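# Close both cupboard doors fully with a Stretch robot

## Task

Push both of the cupboard's doors completely closed. Slamming either door, whether opening or closing it, counts as failure, as does the robot toppling or being left leaning. A door that stays shut only because the robot is holding it does not count. Finish by releasing everything and backing the robot away.

## Robot and tools

ROBOT. A Hello Robot Stretch 4: an omni-wheel base, a lift on a vertical mast, one telescoping arm reaching forward, a wrist with yaw, pitch and roll, and a two-finger gripper. There is a single arm, so every call has at most one action. Height is about 1.6 m; the base rim lies within 0.23 m of the base origin.

FRAMES. Base frame: origin on the floor below the base centre, x ahead, y to the left, z up. hand_pose is reported in this frame (a point between the open fingertips; with all wrist joints at zero its axes line up with the base frame); its printed position may be somewhat off. Odometry frame is the base frame as it was when the scene began. base_odometry counts wheel rotation only, so slip is counted as motion; heading runs -3.142 to 3.142, positive left.

TOOL execute_actions. Argument "actions" is a list holding one action or none (empty list only reports state and images). Optional "cameras": list of names from head_camera, head_left_camera, head_right_camera, wrist_camera, all; omitted/null/["all"] gives every camera, [] gives none. An action holds "base" and/or "joints", optionally with "pace" and "contact_limits"; or "end_of_arm" on its own. Motions in one action start together and may finish at different times.
- "base": exactly one key, each a relative offset from where the base last reported itself. translate_m: straight drive in metres, forward positive, -2 to 2. strafe_m: sideways in metres, left positive, -2 to 2. rotate_rad: turn in place in radians, counter-clockwise (left) positive, -3.2 to 3.2.
- "joints": a dictionary of absolute targets by name (not offsets). lift_m 0 to 1.2 (tolerance ±0.004). arm_m extension 0 to 0.55 (±0.004). wrist_yaw_rad -1.134 to 4.276 (±0.02): 0 points ahead, positive to the left, 3.14 stowed backwards, over 3.4 the arm may obstruct. wrist_pitch_rad -1.117 to 4.259 (±0.05): 0 level, 1.57 pointing down. wrist_roll_rad -1.117 to 4.259 (±0.02): 0 keeps the fingers at one height, positive turns clockwise viewed from behind. gripper_m fingertip gap -0.038 to 0.141 (±0.004); negative squeezes the tips together.
- "pace": slow, default, fast or max (default if absent). Base speeds are 0.1/0.3/0.4/0.6 m/s and 1/2/3/4 rad/s respectively, reduced when the lift is above 0.2 (down to 0.3 m/s and 1 rad/s at 1.2).
- "contact_limits": only {"arm_m": value}, 0 (gentlest) to 0.75 (firmest), 0.5 when absent; sets how much force the arm may apply before halting.
- "end_of_arm": "enable_torque" re-powers any wrist or gripper motor that shut off, holding its current position.
Joint targets outside range are clipped and run, with a note. Any other bad value or unknown key rejects the whole call and nothing moves. Omitted parts may still be driving toward older targets. After a reported stop, further motion calls in the same reply are skipped.

TOOL wait: {"seconds": 0 to 10}; commands nothing and returns the same report.
TOOL zoom_image: {"camera": name, "region": [x0, y0, x1, y1]} in pixels of that camera's newest full image, top-left origin, at most 504x504.
TOOL finished_scene: {"scene": n}; closes the scene permanently and states whether the goal was met. Sending a reply with no tool call ends everything.

CAMERAS. head_camera (420x560) sits atop the mast aiming forward and down; rotate the base to look elsewhere. head_left_camera and head_right_camera (420x672 fisheyes) beside it, aimed more steeply down, showing base and arm. wrist_camera (616x392) looks along the fingers, tips near the bottom of its picture. Calibration is given per camera (K, distortion, T_world_to_cam from base frame); small per-scene errors exist, larger for the wrist camera.

RESULTS. base_status and joint_status per motion: done (for the base, wheels turned the commanded amount even if slipping); off_target (resting short, maybe still pushing); contact_stop_at_<key> (hit something; that part drops its target and may go slack, a slack lift can sag, a slack base can roll); limit_stop_at_<name> (built-in limit); limit_stop_at_tilt (lean over 6 degrees: lift, arm and wheels go slack and refuse commands until upright); limit_stop_at_own_body (joint about to strike the robot, likely when pitch below -0.2 with roll below -0.4 or above 4; moving away still works); torque_fault (wrist/gripper motor went limp, needs enable_torque); time_out. on_its_own lists uncommanded effects; "held at" is a held target, not a position. lidar_m: 12 distances in metres, 30-degree sectors, first straight ahead then counter-clockwise (4th left, 7th behind, 10th right); "-" means nothing seen or closer than 0.25 m; sees from about 0.15 m up. wrist_depth_mm: 7x7 grid from top-left, 100 to 2000 mm, "-" invalid. turned_by_wheels vs turned_by_imu differing by over ~0.1 rad signals a bump or slip. base_tilt in degrees (forward, right positive, with a fixed offset up to ~1.5). motor_effort in percent, peak in brackets, positive toward larger joint values; wheel_0..2 positive means turning right.

ORDER AND CAUTIONS. A good start unfolds the wrist with lift_m 0.4 and wrist_yaw_rad 0 together. Approach and push doors gently: use slow pace and a low arm contact limit so doors swing closed rather than bang; never fling a door. Avoid pressing the gripper against things via base or arm moves (torque faults), strong or high pushes that could tip the robot, and wheels riding onto low objects. Each action lasts at most 15 s. At the end open the gripper, retract, and drive away so nothing rests on the robot.

Each tool is called after "Request:" as name(argument=value, ...), one argument or row to a line, values as JSON.

## Session

Request:
execute_actions(
  actions=[],
)

Scene clock: 0.00 s.
base_odometry: x=+0.000 y=+0.000 heading=+0.000 (m, m, rad; odometry frame)
turned_by_wheels: +0.000 (rad since the last result)
turned_by_imu: +0.000 (rad since the last result)
base_tilt: forward=+0.5 right=-0.1 (deg)
lidar_m: 1.36 1.57 2.57 2.58 2.83 1.45 2.36 2.57 1.33 1.33 1.54 1.36
base_status: not commanded
joint_positions: lift_m=+0.274 arm_m=-0.002 wrist_yaw_rad=+3.144 wrist_pitch_rad=-0.006 wrist_roll_rad=+0.020 gripper_m=+0.057
joint_status: not commanded
motor_effort: lift_m=+18 arm_m=+0 wrist_yaw_rad=+0 wrist_pitch_rad=-6 wrist_roll_rad=+2 gripper_m=-3 wheel_0=+0 wheel_1=+0 wheel_2=+0 (%)
hand_pose: x=-0.1195 y=+0.0867 z=+0.4537 quat_wxyz=(-0.001, +0.003, +0.010, +1.000) (m; base frame)
wrist_depth_mm: - 152 245 - - - - / - 148 149 - - - - / - 112 146 - - - - / - 119 145 - - - - / 145 144 - - - - - / 218 - - - - 1756 1708 / 216 1430 192 1397 190 1255 1336
pictures: head_camera, head_left_camera, head_right_camera, wrist_camera
Images, in order (width x height): head_camera 420x560, head_left_camera 420x672, head_right_camera 420x672, wrist_camera 616x392.

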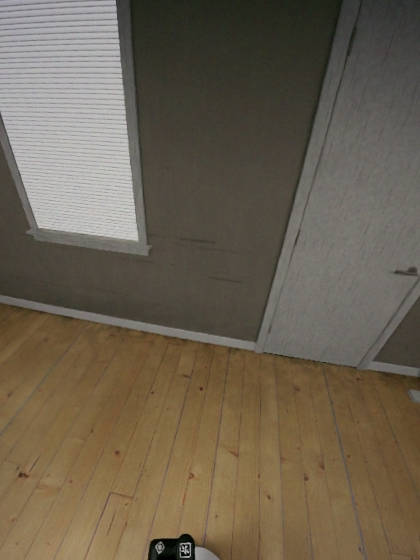

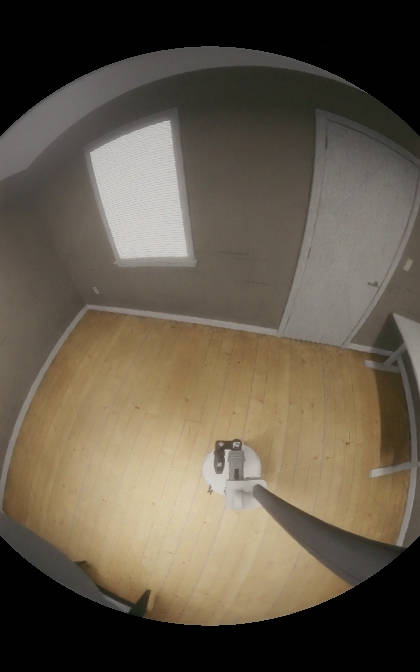

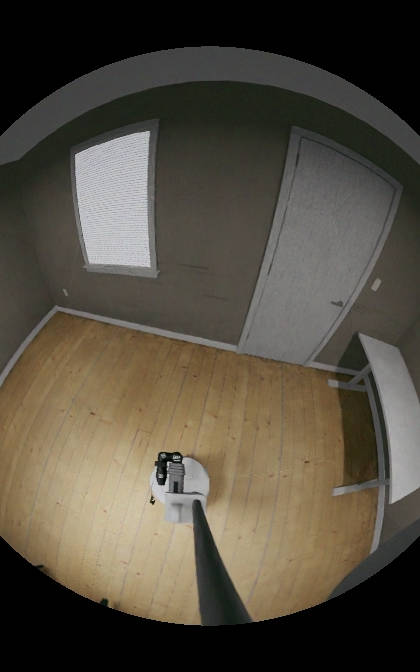

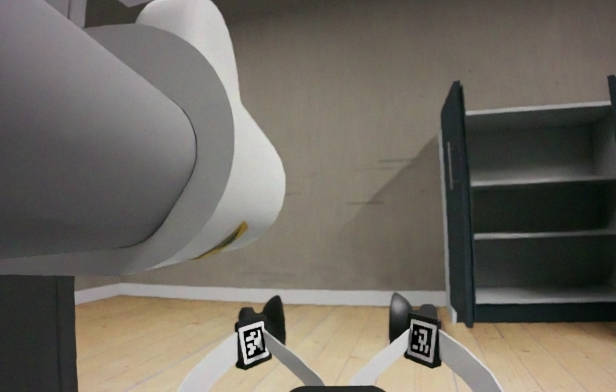

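Request:
execute_actions(
  actions=[
    {"base":{"rotate_rad":2.7},"joints":{"lift_m":0.4,"wrist_yaw_rad":0}},
  ],
)

Scene clock: 5.90 s.
base_odometry: x=+0.000 y=+0.000 heading=+2.700 (m, m, rad; odometry frame)
turned_by_wheels: +2.700 (rad since the last result)
turned_by_imu: +2.663 (rad since the last result)
base_tilt: forward=+0.5 right=-0.1 (deg)
lidar_m: 1.47 2.33 2.50 1.34 1.35 1.59 1.37 1.35 1.59 2.57 2.57 1.77
base_status: done
joint_positions: lift_m=+0.400 arm_m=-0.002 wrist_yaw_rad=+0.000 wrist_pitch_rad=-0.006 wrist_roll_rad=+0.020 gripper_m=+0.057
joint_status: all done
motor_effort: lift_m=+20(16) arm_m=+0(0) wrist_yaw_rad=-2(7) wrist_pitch_rad=-11(7) wrist_roll_rad=+0(0) gripper_m=-3(2) wheel_0=-1(4) wheel_1=-1(7) wheel_2=-1(9) (%)
hand_pose: x=+0.4577 y=-0.0873 z=+0.5797 quat_wxyz=(+1.000, +0.010, -0.003, +0.000) (m; base frame)
wrist_depth_mm: - - - - - - - / 1983 - - - - - - / 1983 - - - - - - / 1863 - - - - - - / 1983 - - - - - - / 1808 1983 - - 1983 - - / 1756 1756 191 1576 190 1499 1618
pictures: head_camera, head_left_camera, head_right_camera, wrist_camera
camera_calibration (this result's frames):
wrist_camera: T_world_to_cam=[[0.0674799, -0.994263, -0.0829913, -0.0494489], [0.0648697, 0.0873771, -0.994061, 0.630504], [0.99561, 0.0616955, 0.0703938, -0.270471], [0, 0, 0, 1]] pos_world=[0.23172, -0.08757, 0.641695]
Images, in order (width x height): head_camera 420x560, head_left_camera 420x672, head_right_camera 420x672, wrist_camera 616x392.

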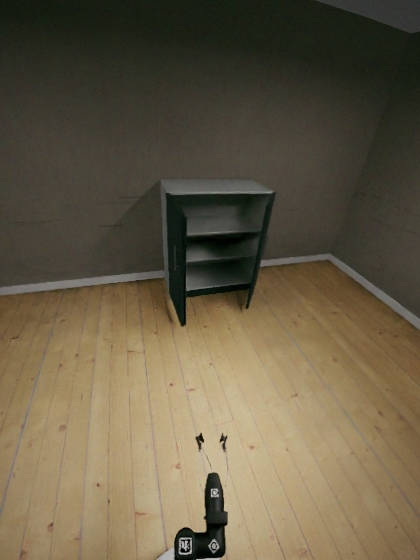

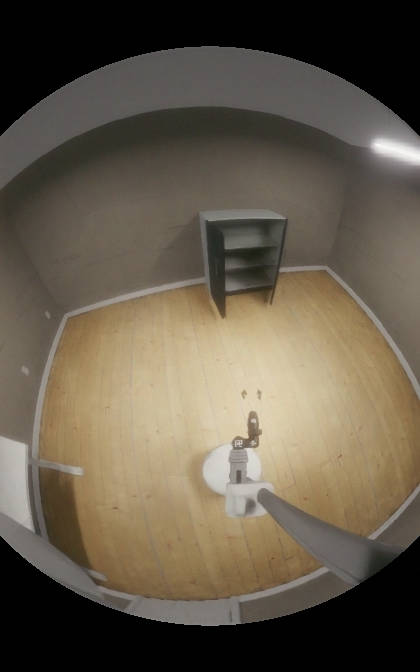

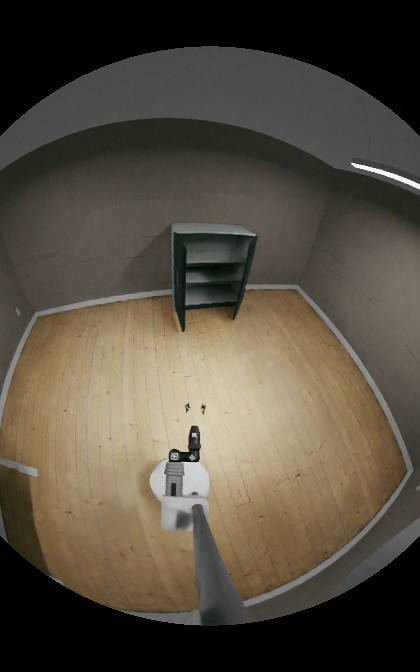

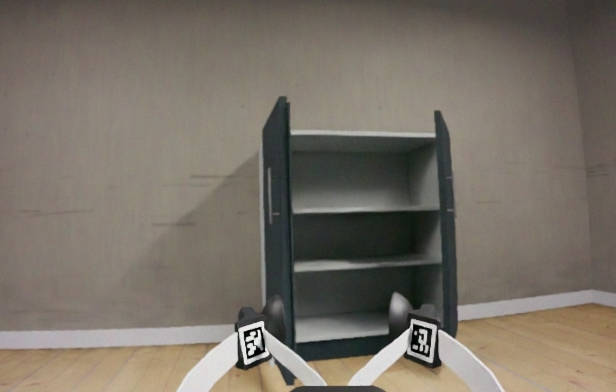

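Request:
zoom_image(
  camera="head_camera",
  region=[130, 160, 300, 340],
)

Region (130, 160, 300, 340) of head_camera's 420x560 image, scaled by 2.800, with more detail than that image has.

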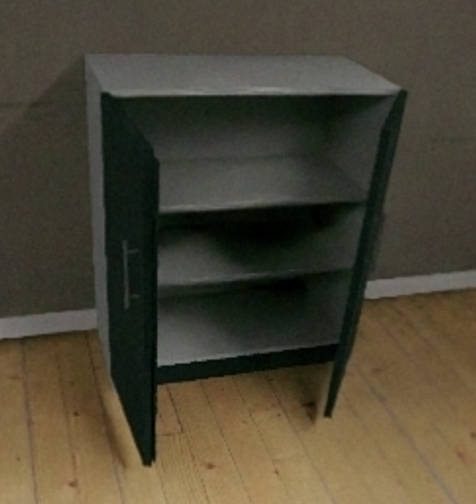

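Request:
execute_actions(
  actions=[
    {"base":{"rotate_rad":0.37},"joints":{"lift_m":0.18,"wrist_yaw_rad":-0.8,"gripper_m":0.0,"arm_m":0.1}},
  ],
  cameras=["head_camera"],
)

Request:
execute_actions(
  actions=[
    {"base":{"translate_m":1.0},"pace":"fast"},
  ],
  cameras=[],
)

Request:
execute_actions(
  actions=[
    {"base":{"rotate_rad":-0.16}},
  ],
)

Scene clock: 48.83 s.
base_odometry: x=+0.000 y=+0.000 heading=+3.070 (m, m, rad; odometry frame)
turned_by_wheels: +0.370 (rad since the last result)
turned_by_imu: +0.365 (rad since the last result)
base_tilt: forward=+0.4 right=-0.1 (deg)
lidar_m: 1.93 2.54 2.16 1.31 1.51 1.40 1.40 1.48 2.29 2.53 2.80 1.43
base_status: done
joint_positions: lift_m=+0.180 arm_m=+0.098 wrist_yaw_rad=-0.800 wrist_pitch_rad=-0.006 wrist_roll_rad=+0.020 gripper_m=+0.000
joint_status: all done
motor_effort: lift_m=+14(17) arm_m=+10(9) wrist_yaw_rad=+0(8) wrist_pitch_rad=-7(7) wrist_roll_rad=+1(2) gripper_m=-4(3) wheel_0=+0(6) wheel_1=+0(1) wheel_2=+1(5) (%)
hand_pose: x=+0.4076 y=-0.2678 z=+0.3603 quat_wxyz=(+0.921, +0.008, -0.007, -0.389) (m; base frame)
wrist_depth_mm: 1756 1921 - - - - - / 1708 1661 - - - - - / 1708 1464 - - - - - / 1661 1464 - - - - - / 1708 1397 - - - - - / 1661 1464 1618 1618 1756 1708 1661 / 1160 1138 1118 188 179 1060 1060
pictures: head_camera
Images, in order (width x height): head_camera 420x560.

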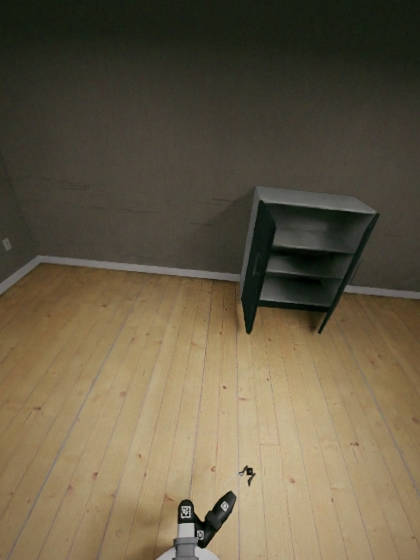

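Scene clock: 52.70 s.
base_odometry: x=-0.997 y=+0.071 heading=+3.070 (m, m, rad; odometry frame)
turned_by_wheels: +0.000 (rad since the last result)
turned_by_imu: -0.001 (rad since the last result)
base_tilt: forward=+0.4 right=-0.1 (deg)
lidar_m: 1.31 1.47 2.06 2.00 1.47 2.06 2.40 2.58 2.71 2.68 0.58 0.63
base_status: done
joint_positions: lift_m=+0.180 arm_m=+0.098 wrist_yaw_rad=-0.800 wrist_pitch_rad=-0.006 wrist_roll_rad=+0.020 gripper_m=+0.000
joint_status: not commanded
motor_effort: lift_m=+14(15) arm_m=+9(10) wrist_yaw_rad=-3(1) wrist_pitch_rad=-10(8) wrist_roll_rad=-2(1) gripper_m=-6(5) wheel_0=+0(6) wheel_1=+0(7) wheel_2=+1(9) (%)
hand_pose: x=+0.4076 y=-0.2678 z=+0.3602 quat_wxyz=(+0.921, +0.008, -0.007, -0.389) (m; base frame)
wrist_depth_mm: 931 1042 854 569 436 389 891 / 946 1025 854 564 439 384 904 / 917 1025 831 559 436 379 891 / 904 1008 820 554 436 373 891 / 917 1008 809 554 433 368 904 / 891 976 798 521 399 366 917 / 878 991 778 188 178 359 991
pictures: none
No camera images: the call's "cameras" was empty. Leave "cameras" out to get every camera's image.

Scene clock: 53.53 s.
base_odometry: x=-0.997 y=+0.072 heading=+2.910 (m, m, rad; odometry frame)
turned_by_wheels: -0.160 (rad since the last result)
turned_by_imu: -0.158 (rad since the last result)
base_tilt: forward=+0.4 right=-0.2 (deg)
lidar_m: 1.33 1.38 1.85 2.01 1.50 1.72 2.38 2.45 2.84 2.69 1.15 0.58
base_status: done
joint_positions: lift_m=+0.180 arm_m=+0.098 wrist_yaw_rad=-0.800 wrist_pitch_rad=-0.006 wrist_roll_rad=+0.020 gripper_m=+0.000
joint_status: not commanded
motor_effort: lift_m=+14(15) arm_m=+9(9) wrist_yaw_rad=+0(0) wrist_pitch_rad=-6(8) wrist_roll_rad=+0(0) gripper_m=-5(5) wheel_0=-1(6) wheel_1=+0(8) wheel_2=+0(5) (%)
hand_pose: x=+0.4076 y=-0.2678 z=+0.3602 quat_wxyz=(+0.921, +0.008, -0.007, -0.389) (m; base frame)
wrist_depth_mm: 946 820 549 430 1160 1060 - / 946 798 544 427 387 1008 - / 946 788 530 418 384 1008 - / 931 768 535 418 377 1025 - / 931 759 521 415 373 1025 - / 931 759 517 397 368 960 1576 / 891 768 504 188 178 1008 1060
pictures: head_camera, head_left_camera, head_right_camera, wrist_camera
camera_calibration (this result's frames):
wrist_camera: T_world_to_cam=[[-0.666387, -0.740973, -0.0829889, 0.123189], [0.107897, 0.0142981, -0.994059, 0.394211], [0.737757, -0.671383, 0.0704209, -0.285211], [0, 0, 0, 1]] pos_world=[0.249974, -0.105842, 0.422177]
Images, in order (width x height): head_camera 420x560, head_left_camera 420x672, head_right_camera 420x672, wrist_camera 616x392.

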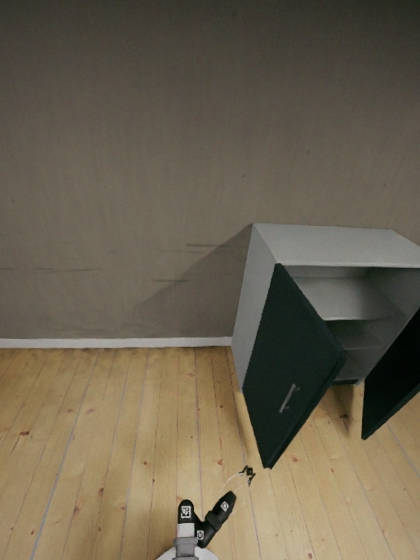

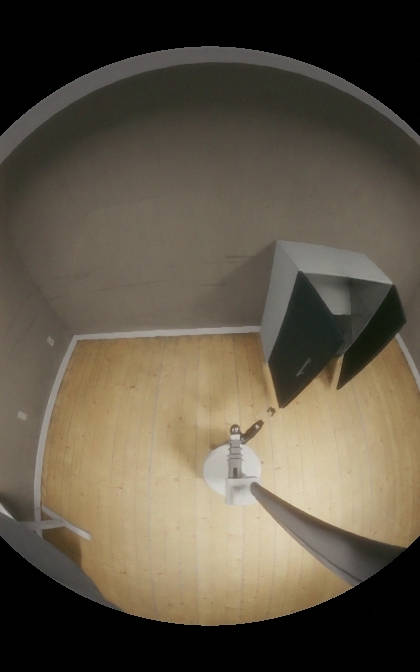

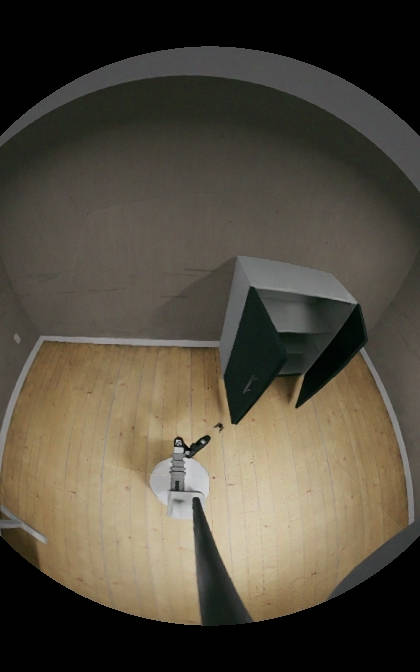

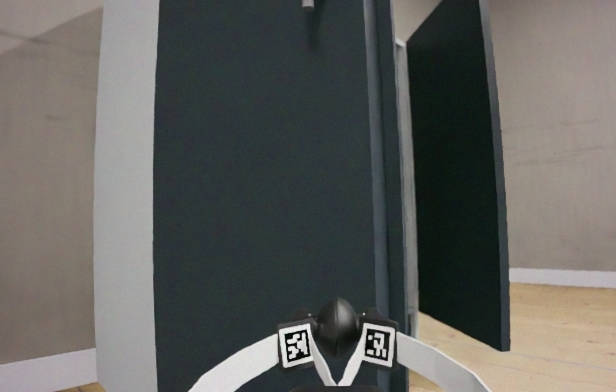

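Request:
execute_actions(
  actions=[
    {"base":{"translate_m":0.1},"joints":{"arm_m":0.24}},
  ],
  cameras=["head_camera"],
)

Request:
execute_actions(
  actions=[
    {"base":{"strafe_m":-0.25},"pace":"slow"},
  ],
  cameras=["head_camera","wrist_camera"],
)

Scene clock: 75.50 s.
base_odometry: x=-1.095 y=+0.094 heading=+2.910 (m, m, rad; odometry frame)
turned_by_wheels: +0.000 (rad since the last result)
turned_by_imu: +0.000 (rad since the last result)
base_tilt: forward=+0.4 right=-0.1 (deg)
lidar_m: 1.22 1.27 1.71 2.01 1.54 1.68 2.45 2.54 2.81 2.67 0.52 0.52
base_status: done
joint_positions: lift_m=+0.180 arm_m=+0.238 wrist_yaw_rad=-0.800 wrist_pitch_rad=-0.006 wrist_roll_rad=+0.020 gripper_m=+0.000
joint_status: all done
motor_effort: lift_m=+15(14) arm_m=+10(10) wrist_yaw_rad=-2(2) wrist_pitch_rad=-9(6) wrist_roll_rad=+0(2) gripper_m=-5(5) wheel_0=+1(5) wheel_1=+0(5) wheel_2=+0(7) (%)
hand_pose: x=+0.5476 y=-0.2678 z=+0.3602 quat_wxyz=(+0.921, +0.008, -0.007, -0.389) (m; base frame)
wrist_depth_mm: 741 809 517 394 324 273 244 / 750 778 500 392 324 272 244 / 750 759 492 387 319 271 243 / 732 759 488 389 319 270 242 / 732 732 488 387 315 268 240 / 715 741 500 368 301 267 238 / 707 741 477 188 178 257 236
pictures: head_camera
Images, in order (width x height): head_camera 420x560.

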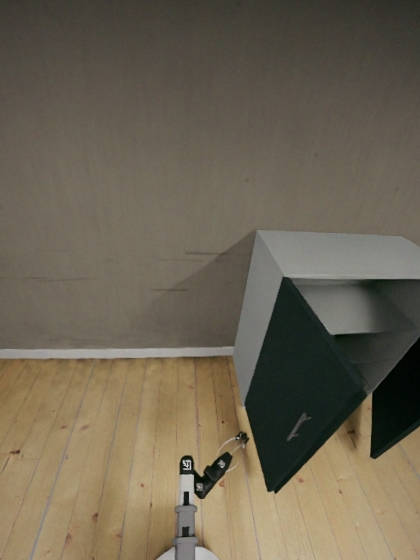

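Scene clock: 79.13 s.
base_odometry: x=-1.037 y=+0.338 heading=+2.910 (m, m, rad; odometry frame)
turned_by_wheels: +0.000 (rad since the last result)
turned_by_imu: +0.000 (rad since the last result)
base_tilt: forward=+0.6 right=-0.2 (deg)
lidar_m: 0.72 1.28 1.72 2.29 1.75 2.08 2.46 2.54 2.56 2.43 0.88 0.50
base_status: done
joint_positions: lift_m=+0.180 arm_m=+0.238 wrist_yaw_rad=-0.800 wrist_pitch_rad=-0.006 wrist_roll_rad=+0.020 gripper_m=+0.000
joint_status: not commanded
motor_effort: lift_m=+15(15) arm_m=+9(9) wrist_yaw_rad=-1(6) wrist_pitch_rad=-7(5) wrist_roll_rad=+1(2) gripper_m=-5(6) wheel_0=+1(6) wheel_1=-2(3) wheel_2=-1(1) (%)
hand_pose: x=+0.5476 y=-0.2678 z=+0.3603 quat_wxyz=(+0.921, +0.008, -0.007, -0.389) (m; base frame)
wrist_depth_mm: 307 287 266 252 238 224 240 / 303 285 265 249 235 222 225 / 298 279 260 247 234 220 213 / 296 279 259 244 231 218 211 / 293 273 257 242 229 216 209 / 289 270 253 237 224 215 206 / 285 268 252 189 178 211 -
pictures: head_camera, wrist_camera
camera_calibration (this result's frames):
wrist_camera: T_world_to_cam=[[-0.666278, -0.741072, -0.0829785, 0.21643], [0.108004, 0.0142013, -0.994049, 0.379059], [0.73784, -0.671275, 0.0705765, -0.38858], [0, 0, 0, 1]] pos_world=[0.389972, -0.105837, 0.422187]
Images, in order (width x height): head_camera 420x560, wrist_camera 616x392.

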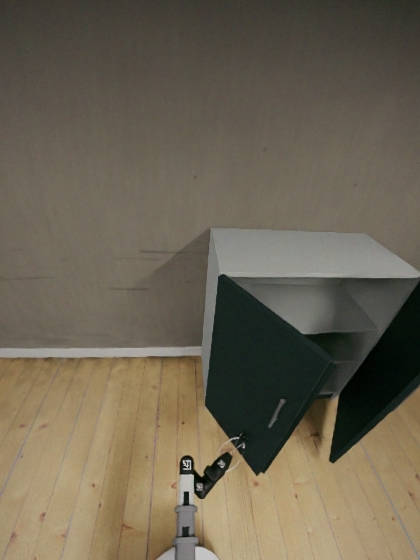

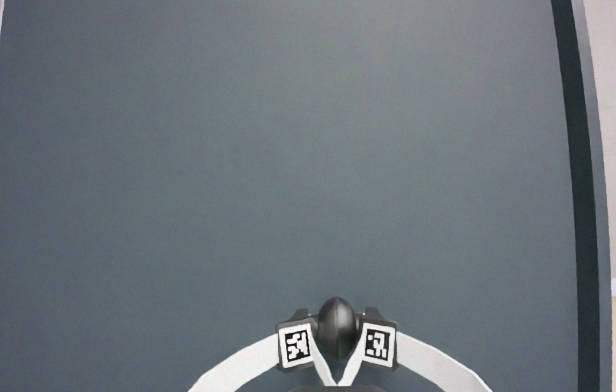

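Request:
execute_actions(
  actions=[
    {"base":{"strafe_m":-0.12},"joints":{"arm_m":0.40},"pace":"slow","contact_limits":{"arm_m":0.2}},
  ],
  cameras=["head_camera","wrist_camera"],
)

Scene clock: 86.10 s.
base_odometry: x=-1.010 y=+0.454 heading=+2.910 (m, m, rad; odometry frame)
turned_by_wheels: +0.000 (rad since the last result)
turned_by_imu: +0.000 (rad since the last result)
base_tilt: forward=+0.4 right=-0.1 (deg)
lidar_m: 0.73 1.31 1.74 2.40 1.85 2.26 2.44 2.54 2.42 2.33 0.76 0.72
base_status: done
joint_positions: lift_m=+0.180 arm_m=+0.398 wrist_yaw_rad=-0.800 wrist_pitch_rad=-0.006 wrist_roll_rad=+0.020 gripper_m=+0.000
joint_status: all done
motor_effort: lift_m=+14(15) arm_m=+10(11) wrist_yaw_rad=-1(0) wrist_pitch_rad=-10(6) wrist_roll_rad=+0(1) gripper_m=-5(6) wheel_0=+1(6) wheel_1=-2(3) wheel_2=-1(1) (%)
contact_limits: arm_m 0.2
hand_pose: x=+0.7074 y=-0.2679 z=+0.3603 quat_wxyz=(+0.921, +0.008, -0.007, -0.389) (m; base frame)
wrist_depth_mm: 185 202 221 247 276 640 580 / 183 199 218 243 273 640 574 / 182 198 217 239 268 309 580 / 180 195 214 237 264 303 585 / 179 193 213 236 260 296 580 / 177 191 211 223 258 293 574 / 175 189 202 188 178 291 591
pictures: head_camera, wrist_camera
camera_calibration (this result's frames):
wrist_camera: T_world_to_cam=[[-0.666709, -0.740685, -0.0829788, 0.323238], [0.108009, 0.0141416, -0.994049, 0.361783], [0.73745, -0.671704, 0.0705723, -0.506365], [0, 0, 0, 1]] pos_world=[0.549849, -0.105826, 0.422187]
Images, in order (width x height): head_camera 420x560, wrist_camera 616x392.

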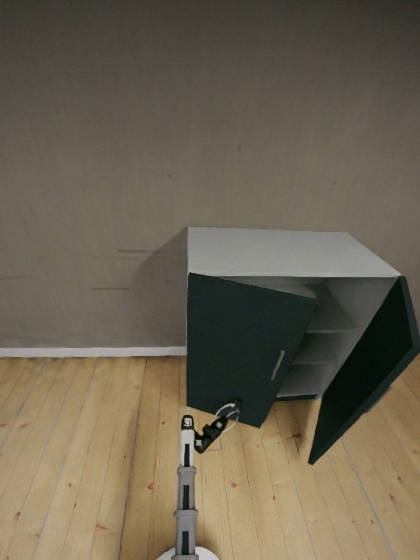

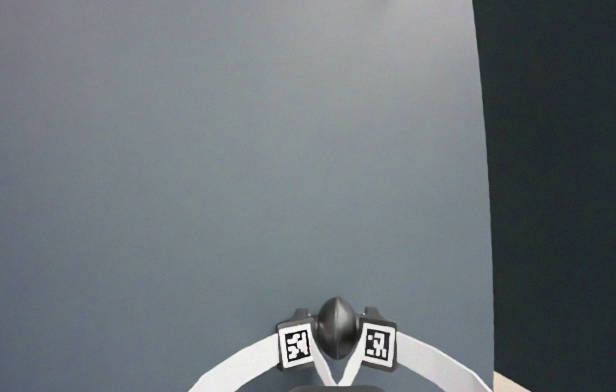

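Request:
execute_actions(
  actions=[
    {"joints":{"arm_m":0.50},"pace":"slow","contact_limits":{"arm_m":0.1}},
  ],
  cameras=["head_camera","wrist_camera"],
)

Scene clock: 91.60 s.
base_odometry: x=-1.010 y=+0.454 heading=+2.910 (m, m, rad; odometry frame)
turned_by_wheels: +0.000 (rad since the last result)
turned_by_imu: +0.000 (rad since the last result)
base_tilt: forward=+0.5 right=-0.2 (deg)
lidar_m: 0.77 1.28 1.72 2.41 1.88 2.26 2.45 2.50 2.46 2.31 0.80 0.81
base_status: not commanded
joint_positions: lift_m=+0.180 arm_m=+0.498 wrist_yaw_rad=-0.804 wrist_pitch_rad=-0.006 wrist_roll_rad=+0.020 gripper_m=+0.000
joint_status: all done
motor_effort: lift_m=+15(14) arm_m=+11(11) wrist_yaw_rad=+10(11) wrist_pitch_rad=-6(7) wrist_roll_rad=+1(1) gripper_m=-4(5) wheel_0=+1(1) wheel_1=-2(2) wheel_2=-1(1) (%)
contact_limits: arm_m 0.1
hand_pose: x=+0.8063 y=-0.2684 z=+0.3603 quat_wxyz=(+0.920, +0.008, -0.007, -0.391) (m; base frame)
wrist_depth_mm: 144 166 202 250 332 732 647 / 143 166 198 247 322 750 640 / 143 164 196 243 319 759 640 / 141 163 195 238 310 741 647 / 140 160 192 236 304 750 647 / 138 159 189 213 303 750 640 / 137 157 176 186 178 715 647
pictures: head_camera, wrist_camera
camera_calibration (this result's frames):
wrist_camera: T_world_to_cam=[[-0.669251, -0.738389, -0.0829792, 0.391446], [0.108057, 0.0137704, -0.994049, 0.350976], [0.735137, -0.674235, 0.0705724, -0.578382], [0, 0, 0, 1]] pos_world=[0.649241, -0.105759, 0.422187]
Images, in order (width x height): head_camera 420x560, wrist_camera 616x392.

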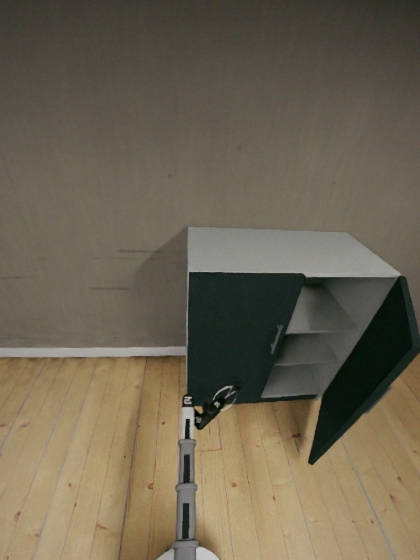

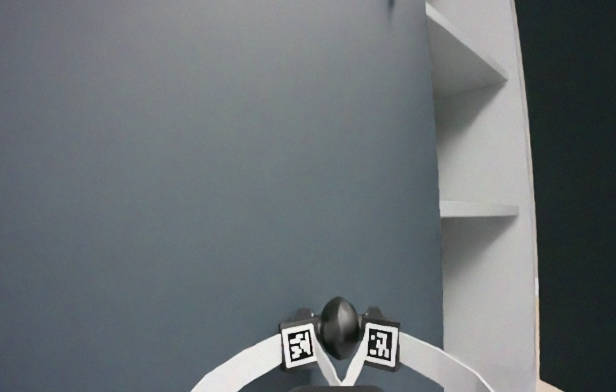

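Request:
execute_actions(
  actions=[
    {"joints":{"arm_m":0.0},"base":{"translate_m":-0.04},"pace":"fast"},
  ],
  cameras=[],
)

Request:
execute_actions(
  actions=[
    {"joints":{"wrist_yaw_rad":1.0},"base":{"strafe_m":-1.0},"pace":"fast"},
  ],
  cameras=["head_camera","wrist_camera"],
)

Scene clock: 116.70 s.
base_odometry: x=-0.971 y=+0.445 heading=+2.910 (m, m, rad; odometry frame)
turned_by_wheels: +0.000 (rad since the last result)
turned_by_imu: +0.000 (rad since the last result)
base_tilt: forward=+0.4 right=-0.2 (deg)
lidar_m: 0.81 1.32 1.80 2.41 1.83 2.25 2.41 2.50 2.45 2.31 0.78 0.85
base_status: done
joint_positions: lift_m=+0.180 arm_m=+0.002 wrist_yaw_rad=-0.800 wrist_pitch_rad=-0.006 wrist_roll_rad=+0.020 gripper_m=+0.000
joint_status: all done
motor_effort: lift_m=+15(15) arm_m=-9(12) wrist_yaw_rad=+1(9) wrist_pitch_rad=-7(7) wrist_roll_rad=+1(1) gripper_m=-4(4) wheel_0=+2(6) wheel_1=+2(5) wheel_2=+0(9) (%)
hand_pose: x=+0.3108 y=-0.2679 z=+0.3602 quat_wxyz=(+0.921, +0.008, -0.007, -0.389) (m; base frame)
wrist_depth_mm: 603 683 1182 1138 809 - 1921 / 591 691 1336 1182 831 - 1863 / 585 691 1182 1118 854 - 1863 / 580 676 1281 1118 831 - 1863 / 580 676 1255 1160 759 - 1808 / 574 654 1205 1098 691 1708 1618 / 569 647 732 188 178 1060 1060
pictures: none
No camera images: the call's "cameras" was empty. Leave "cameras" out to get every camera's image.

Scene clock: 120.40 s.
base_odometry: x=-0.741 y=+1.419 heading=+2.910 (m, m, rad; odometry frame)
turned_by_wheels: +0.000 (rad since the last result)
turned_by_imu: +0.002 (rad since the last result)
base_tilt: forward=+0.4 right=-0.1 (deg)
lidar_m: 0.71 0.57 1.19 3.39 2.76 2.55 2.37 1.97 1.41 1.31 1.37 1.39
base_status: done
joint_positions: lift_m=+0.180 arm_m=+0.002 wrist_yaw_rad=+1.000 wrist_pitch_rad=-0.006 wrist_roll_rad=+0.020 gripper_m=+0.000
joint_status: all done
motor_effort: lift_m=+15(15) arm_m=-9(9) wrist_yaw_rad=-2(5) wrist_pitch_rad=-6(9) wrist_roll_rad=-1(0) gripper_m=-5(5) wheel_0=-1(10) wheel_1=-1(11) wheel_2=+0(3) (%)
hand_pose: x=+0.4020 y=+0.1954 z=+0.3602 quat_wxyz=(+0.878, +0.010, +0.002, +0.479) (m; base frame)
wrist_depth_mm: - - - 1182 415 404 399 / - - - 1182 410 402 397 / - - - - 407 397 394 / - - - - 399 394 387 / - - - - 394 392 384 / 1921 1921 1983 1098 392 382 379 / 1160 1138 1118 188 178 379 373
pictures: head_camera, wrist_camera
camera_calibration (this result's frames):
wrist_camera: T_world_to_cam=[[0.872751, -0.481091, -0.0828026, -0.206867], [-0.0381945, 0.101805, -0.994071, 0.429835], [0.486668, 0.870739, 0.0704751, -0.170522], [0, 0, 0, 1]] pos_world=[0.279949, 0.00519896, 0.422175]
Images, in order (width x height): head_camera 420x560, wrist_camera 616x392.

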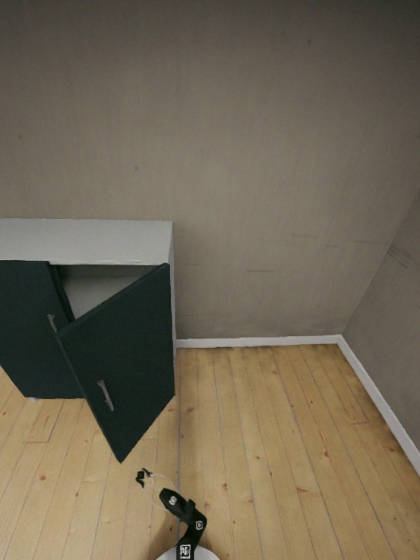

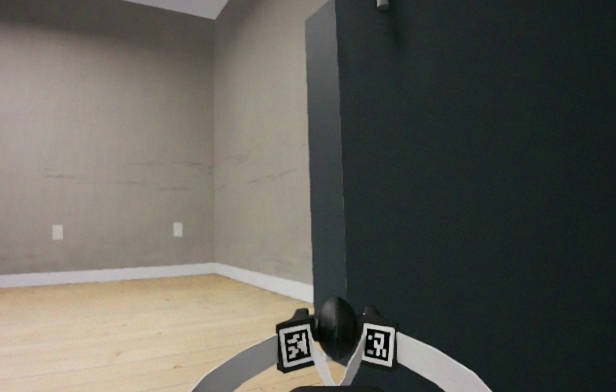

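Request:
execute_actions(
  actions=[
    {"joints":{"arm_m":0.16},"base":{"strafe_m":0.06}},
  ],
  cameras=[],
)

Request:
execute_actions(
  actions=[
    {"joints":{"arm_m":0.40},"base":{"strafe_m":0.17},"pace":"slow","contact_limits":{"arm_m":0.15}},
  ],
  cameras=["head_camera","wrist_camera"],
)

Scene clock: 129.70 s.
base_odometry: x=-0.755 y=+1.360 heading=+2.910 (m, m, rad; odometry frame)
turned_by_wheels: +0.000 (rad since the last result)
turned_by_imu: +0.000 (rad since the last result)
base_tilt: forward=+0.5 right=-0.1 (deg)
lidar_m: 0.66 0.54 1.21 3.33 2.68 2.56 2.38 2.03 1.43 1.36 1.44 1.39
base_status: done
joint_positions: lift_m=+0.180 arm_m=+0.158 wrist_yaw_rad=+1.000 wrist_pitch_rad=-0.006 wrist_roll_rad=+0.020 gripper_m=+0.000
joint_status: all done
motor_effort: lift_m=+15(15) arm_m=+9(13) wrist_yaw_rad=-2(2) wrist_pitch_rad=-8(7) wrist_roll_rad=-1(1) gripper_m=-5(5) wheel_0=+0(6) wheel_1=-2(6) wheel_2=-1(2) (%)
hand_pose: x=+0.5587 y=+0.1955 z=+0.3602 quat_wxyz=(+0.878, +0.010, +0.002, +0.479) (m; base frame)
wrist_depth_mm: - - 285 279 272 270 264 / - - 282 276 272 265 262 / - - 279 273 268 263 260 / - - 277 270 264 262 257 / - - 272 266 263 258 255 / 1921 1983 270 265 259 255 251 / 1182 1160 266 188 178 252 250
pictures: none
No camera images: the call's "cameras" was empty. Leave "cameras" out to get every camera's image.

Scene clock: 133.37 s.
base_odometry: x=-0.794 y=+1.195 heading=+2.909 (m, m, rad; odometry frame)
turned_by_wheels: +0.000 (rad since the last result)
turned_by_imu: +0.000 (rad since the last result)
base_tilt: forward=+0.5 right=-0.2 (deg)
lidar_m: 0.79 0.77 1.84 3.18 2.52 2.54 2.37 2.33 1.62 1.56 1.59 1.39
base_status: done
joint_positions: lift_m=+0.180 arm_m=+0.398 wrist_yaw_rad=+1.000 wrist_pitch_rad=-0.006 wrist_roll_rad=+0.020 gripper_m=+0.000
joint_status: all done
motor_effort: lift_m=+15(14) arm_m=+10(12) wrist_yaw_rad=-2(1) wrist_pitch_rad=-5(8) wrist_roll_rad=+2(1) gripper_m=-4(5) wheel_0=-1(5) wheel_1=+0(7) wheel_2=-2(3) (%)
contact_limits: arm_m 0.15
hand_pose: x=+0.7986 y=+0.1955 z=+0.3602 quat_wxyz=(+0.878, +0.010, +0.002, +0.479) (m; base frame)
wrist_depth_mm: - - 647 281 218 176 - / - - 640 279 217 177 156 / - - 627 278 216 177 157 / - - 627 276 216 176 156 / - - 621 274 216 176 155 / 1863 1863 634 263 206 174 155 / 1205 1160 597 188 179 168 -
pictures: head_camera, wrist_camera
camera_calibration (this result's frames):
wrist_camera: T_world_to_cam=[[0.87295, -0.480731, -0.082797, -0.553212], [-0.0381925, 0.101856, -0.994066, 0.444984], [0.486312, 0.870932, 0.0705552, -0.363414], [0, 0, 0, 1]] pos_world=[0.676654, 0.00523828, 0.42218]
Images, in order (width x height): head_camera 420x560, wrist_camera 616x392.

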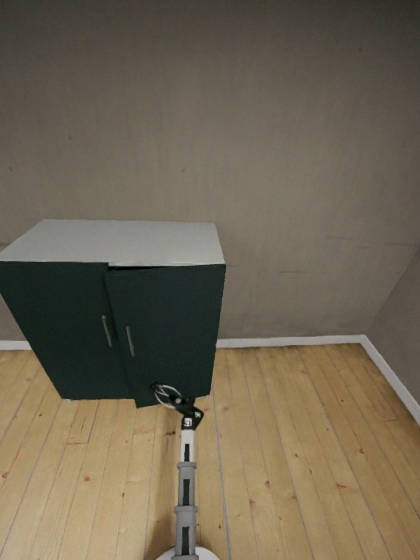

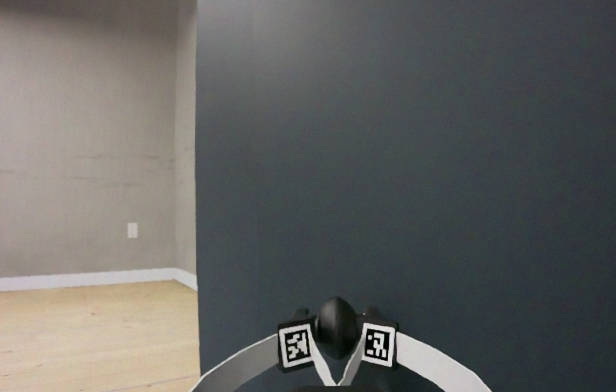

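Request:
execute_actions(
  actions=[
    {"joints":{"arm_m":0.45},"pace":"slow","contact_limits":{"arm_m":0.05}},
  ],
  cameras=["head_camera","wrist_camera"],
)

Scene clock: 137.90 s.
base_odometry: x=-0.794 y=+1.195 heading=+2.909 (m, m, rad; odometry frame)
turned_by_wheels: +0.000 (rad since the last result)
turned_by_imu: +0.000 (rad since the last result)
base_tilt: forward=+0.3 right=-0.1 (deg)
lidar_m: 0.84 0.83 1.86 3.17 2.53 2.57 2.38 2.31 1.64 1.55 1.59 1.38
base_status: not commanded
joint_positions: lift_m=+0.180 arm_m=+0.448 wrist_yaw_rad=+1.000 wrist_pitch_rad=-0.006 wrist_roll_rad=+0.020 gripper_m=+0.000
joint_status: all done
motor_effort: lift_m=+15(15) arm_m=+10(10) wrist_yaw_rad=-2(3) wrist_pitch_rad=-5(8) wrist_roll_rad=-1(1) gripper_m=-4(6) wheel_0=-2(1) wheel_1=+0(0) wheel_2=-2(1) (%)
contact_limits: arm_m 0.05
hand_pose: x=+0.8485 y=+0.1956 z=+0.3602 quat_wxyz=(+0.877, +0.010, +0.002, +0.480) (m; base frame)
wrist_depth_mm: - - 488 296 211 163 - / - - 480 296 212 163 - / - - 473 293 212 164 142 / - - 473 294 211 164 142 / - - 469 291 211 163 142 / 1863 1983 469 264 201 163 - / 1160 1138 452 188 176 156 -
pictures: head_camera, wrist_camera
camera_calibration (this result's frames):
wrist_camera: T_world_to_cam=[[0.873096, -0.480467, -0.0827969, -0.596889], [-0.0382232, 0.101845, -0.994066, 0.44691], [0.486048, 0.871079, 0.0705553, -0.387532], [0, 0, 0, 1]] pos_world=[0.726583, 0.00527084, 0.42218]
Images, in order (width x height): head_camera 420x560, wrist_camera 616x392.

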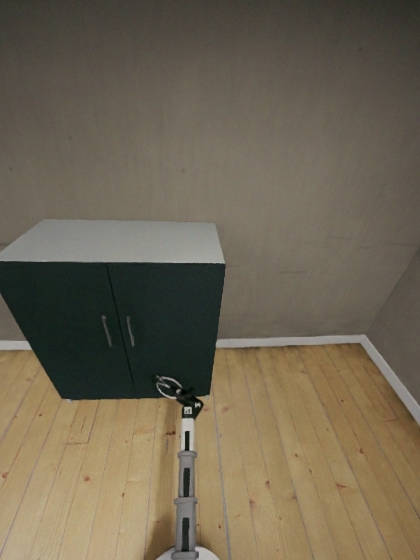

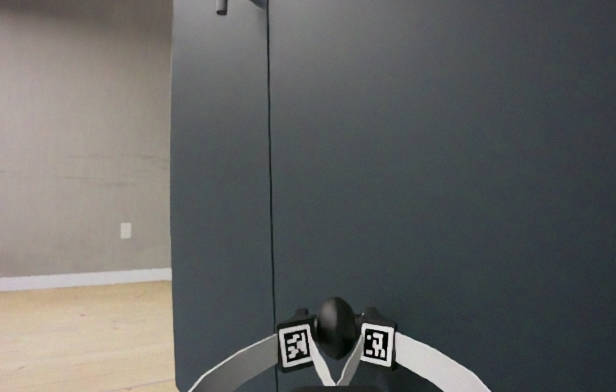

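Nearly flush; a slight extra push to confirm.

Request:
execute_actions(
  actions=[
    {"joints":{"arm_m":0.46},"pace":"slow","contact_limits":{"arm_m":0.05}},
  ],
  cameras=["wrist_camera"],
)

Request:
execute_actions(
  actions=[
    {"joints":{"arm_m":0.1},"pace":"fast"},
  ],
  cameras=["head_camera","wrist_camera"],
)

Request:
zoom_image(
  camera="head_camera",
  region=[0, 200, 240, 420],
)

Scene clock: 144.23 s.
base_odometry: x=-0.794 y=+1.195 heading=+2.909 (m, m, rad; odometry frame)
turned_by_wheels: +0.000 (rad since the last result)
turned_by_imu: +0.000 (rad since the last result)
base_tilt: forward=+0.3 right=-0.1 (deg)
lidar_m: 0.84 0.86 1.81 3.18 2.53 2.57 2.38 2.30 1.65 1.54 1.61 1.38
base_status: not commanded
joint_positions: lift_m=+0.180 arm_m=+0.457 wrist_yaw_rad=+1.005 wrist_pitch_rad=-0.006 wrist_roll_rad=+0.020 gripper_m=+0.000
joint_status: all done
on_its_own: wrist_yaw_rad is at rest, and its effort (-15) is outside its rest range (-13 to +13)
motor_effort: lift_m=+15(15) arm_m=+15(14) wrist_yaw_rad=-15(17) wrist_pitch_rad=-6(9) wrist_roll_rad=+1(0) gripper_m=-6(6) wheel_0=-1(1) wheel_1=+0(0) wheel_2=-7(7) (%)
contact_limits: arm_m 0.05
hand_pose: x=+0.8567 y=+0.1968 z=+0.3603 quat_wxyz=(+0.876, +0.010, +0.002, +0.482) (m; base frame)
wrist_depth_mm: - - 469 278 200 154 - / - - 459 279 200 154 - / - - 455 277 200 156 - / - - 449 278 200 155 - / - - 452 276 200 155 - / 1921 1921 452 238 191 154 - / 1205 1118 179 185 176 148 -
pictures: wrist_camera
camera_calibration (this result's frames):
wrist_camera: T_world_to_cam=[[0.875487, -0.476095, -0.0827935, -0.606419], [-0.0387106, 0.101684, -0.994063, 0.447567], [0.481688, 0.873495, 0.0705932, -0.389274], [0, 0, 0, 1]] pos_world=[0.735746, 0.00580561, 0.422182]
Images, in order (width x height): wrist_camera 616x392.

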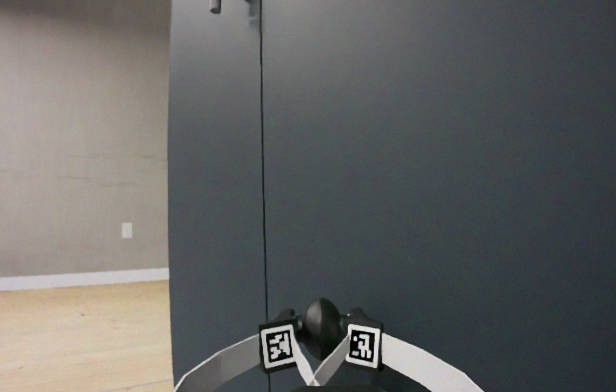

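Scene clock: 146.07 s.
base_odometry: x=-0.794 y=+1.195 heading=+2.909 (m, m, rad; odometry frame)
turned_by_wheels: +0.000 (rad since the last result)
turned_by_imu: +0.001 (rad since the last result)
base_tilt: forward=+0.5 right=-0.1 (deg)
lidar_m: 0.83 0.86 1.84 3.18 2.53 2.54 2.39 2.30 1.63 1.52 1.59 1.36
base_status: not commanded
joint_positions: lift_m=+0.180 arm_m=+0.102 wrist_yaw_rad=+1.000 wrist_pitch_rad=-0.006 wrist_roll_rad=+0.020 gripper_m=+0.000
joint_status: all done
motor_effort: lift_m=+15(15) arm_m=-9(12) wrist_yaw_rad=+0(17) wrist_pitch_rad=-7(8) wrist_roll_rad=+2(1) gripper_m=-4(4) wheel_0=-1(1) wheel_1=+0(1) wheel_2=-1(7) (%)
hand_pose: x=+0.5020 y=+0.1956 z=+0.3602 quat_wxyz=(+0.877, +0.010, +0.002, +0.479) (m; base frame)
wrist_depth_mm: - - - 1921 683 539 455 / - - - 1921 691 539 452 / - - - 1863 691 539 452 / - - - 1921 699 539 452 / - - - 1863 699 535 455 / 1863 1983 1983 1464 640 535 449 / 1182 1138 1118 189 178 517 452
pictures: head_camera, wrist_camera
camera_calibration (this result's frames):
wrist_camera: T_world_to_cam=[[0.872974, -0.480674, -0.0828781, -0.294226], [-0.0383745, 0.101705, -0.994074, 0.433713], [0.486254, 0.870982, 0.0703404, -0.219056], [0, 0, 0, 1]] pos_world=[0.380012, 0.00525636, 0.422166]
Images, in order (width x height): head_camera 420x560, wrist_camera 616x392.

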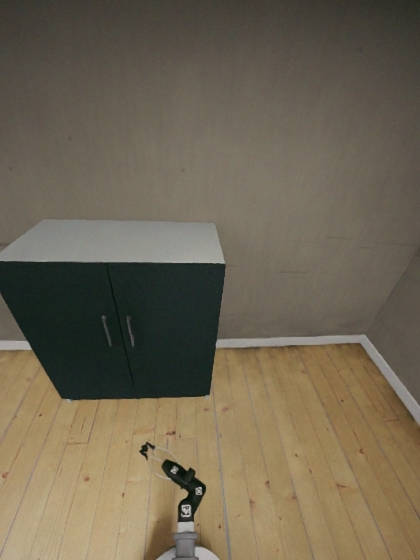

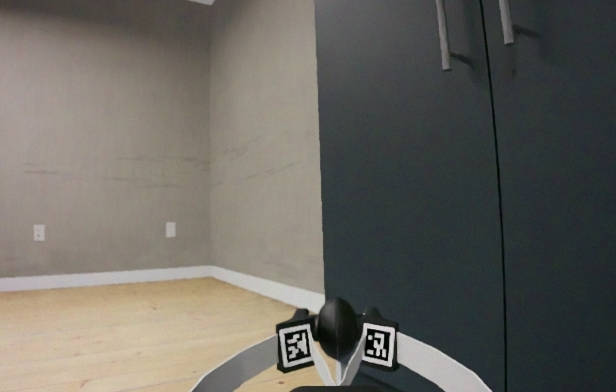

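Region (0, 200, 240, 420) of head_camera's 420x560 image, scaled by 2.100, with more detail than that image has; it fills the top 462 rows of this view, and the rest is white.

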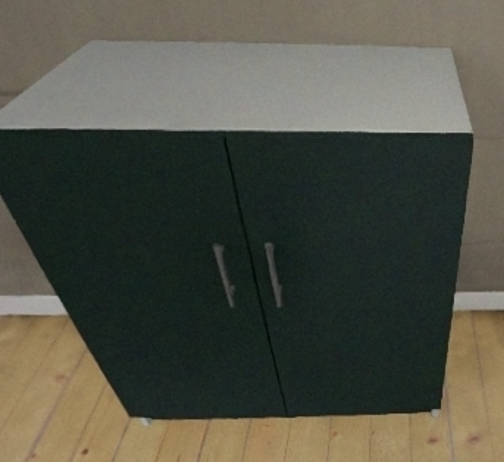

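Request:
finished_scene(
  scene=1,
)

The scene is finished: the task was done.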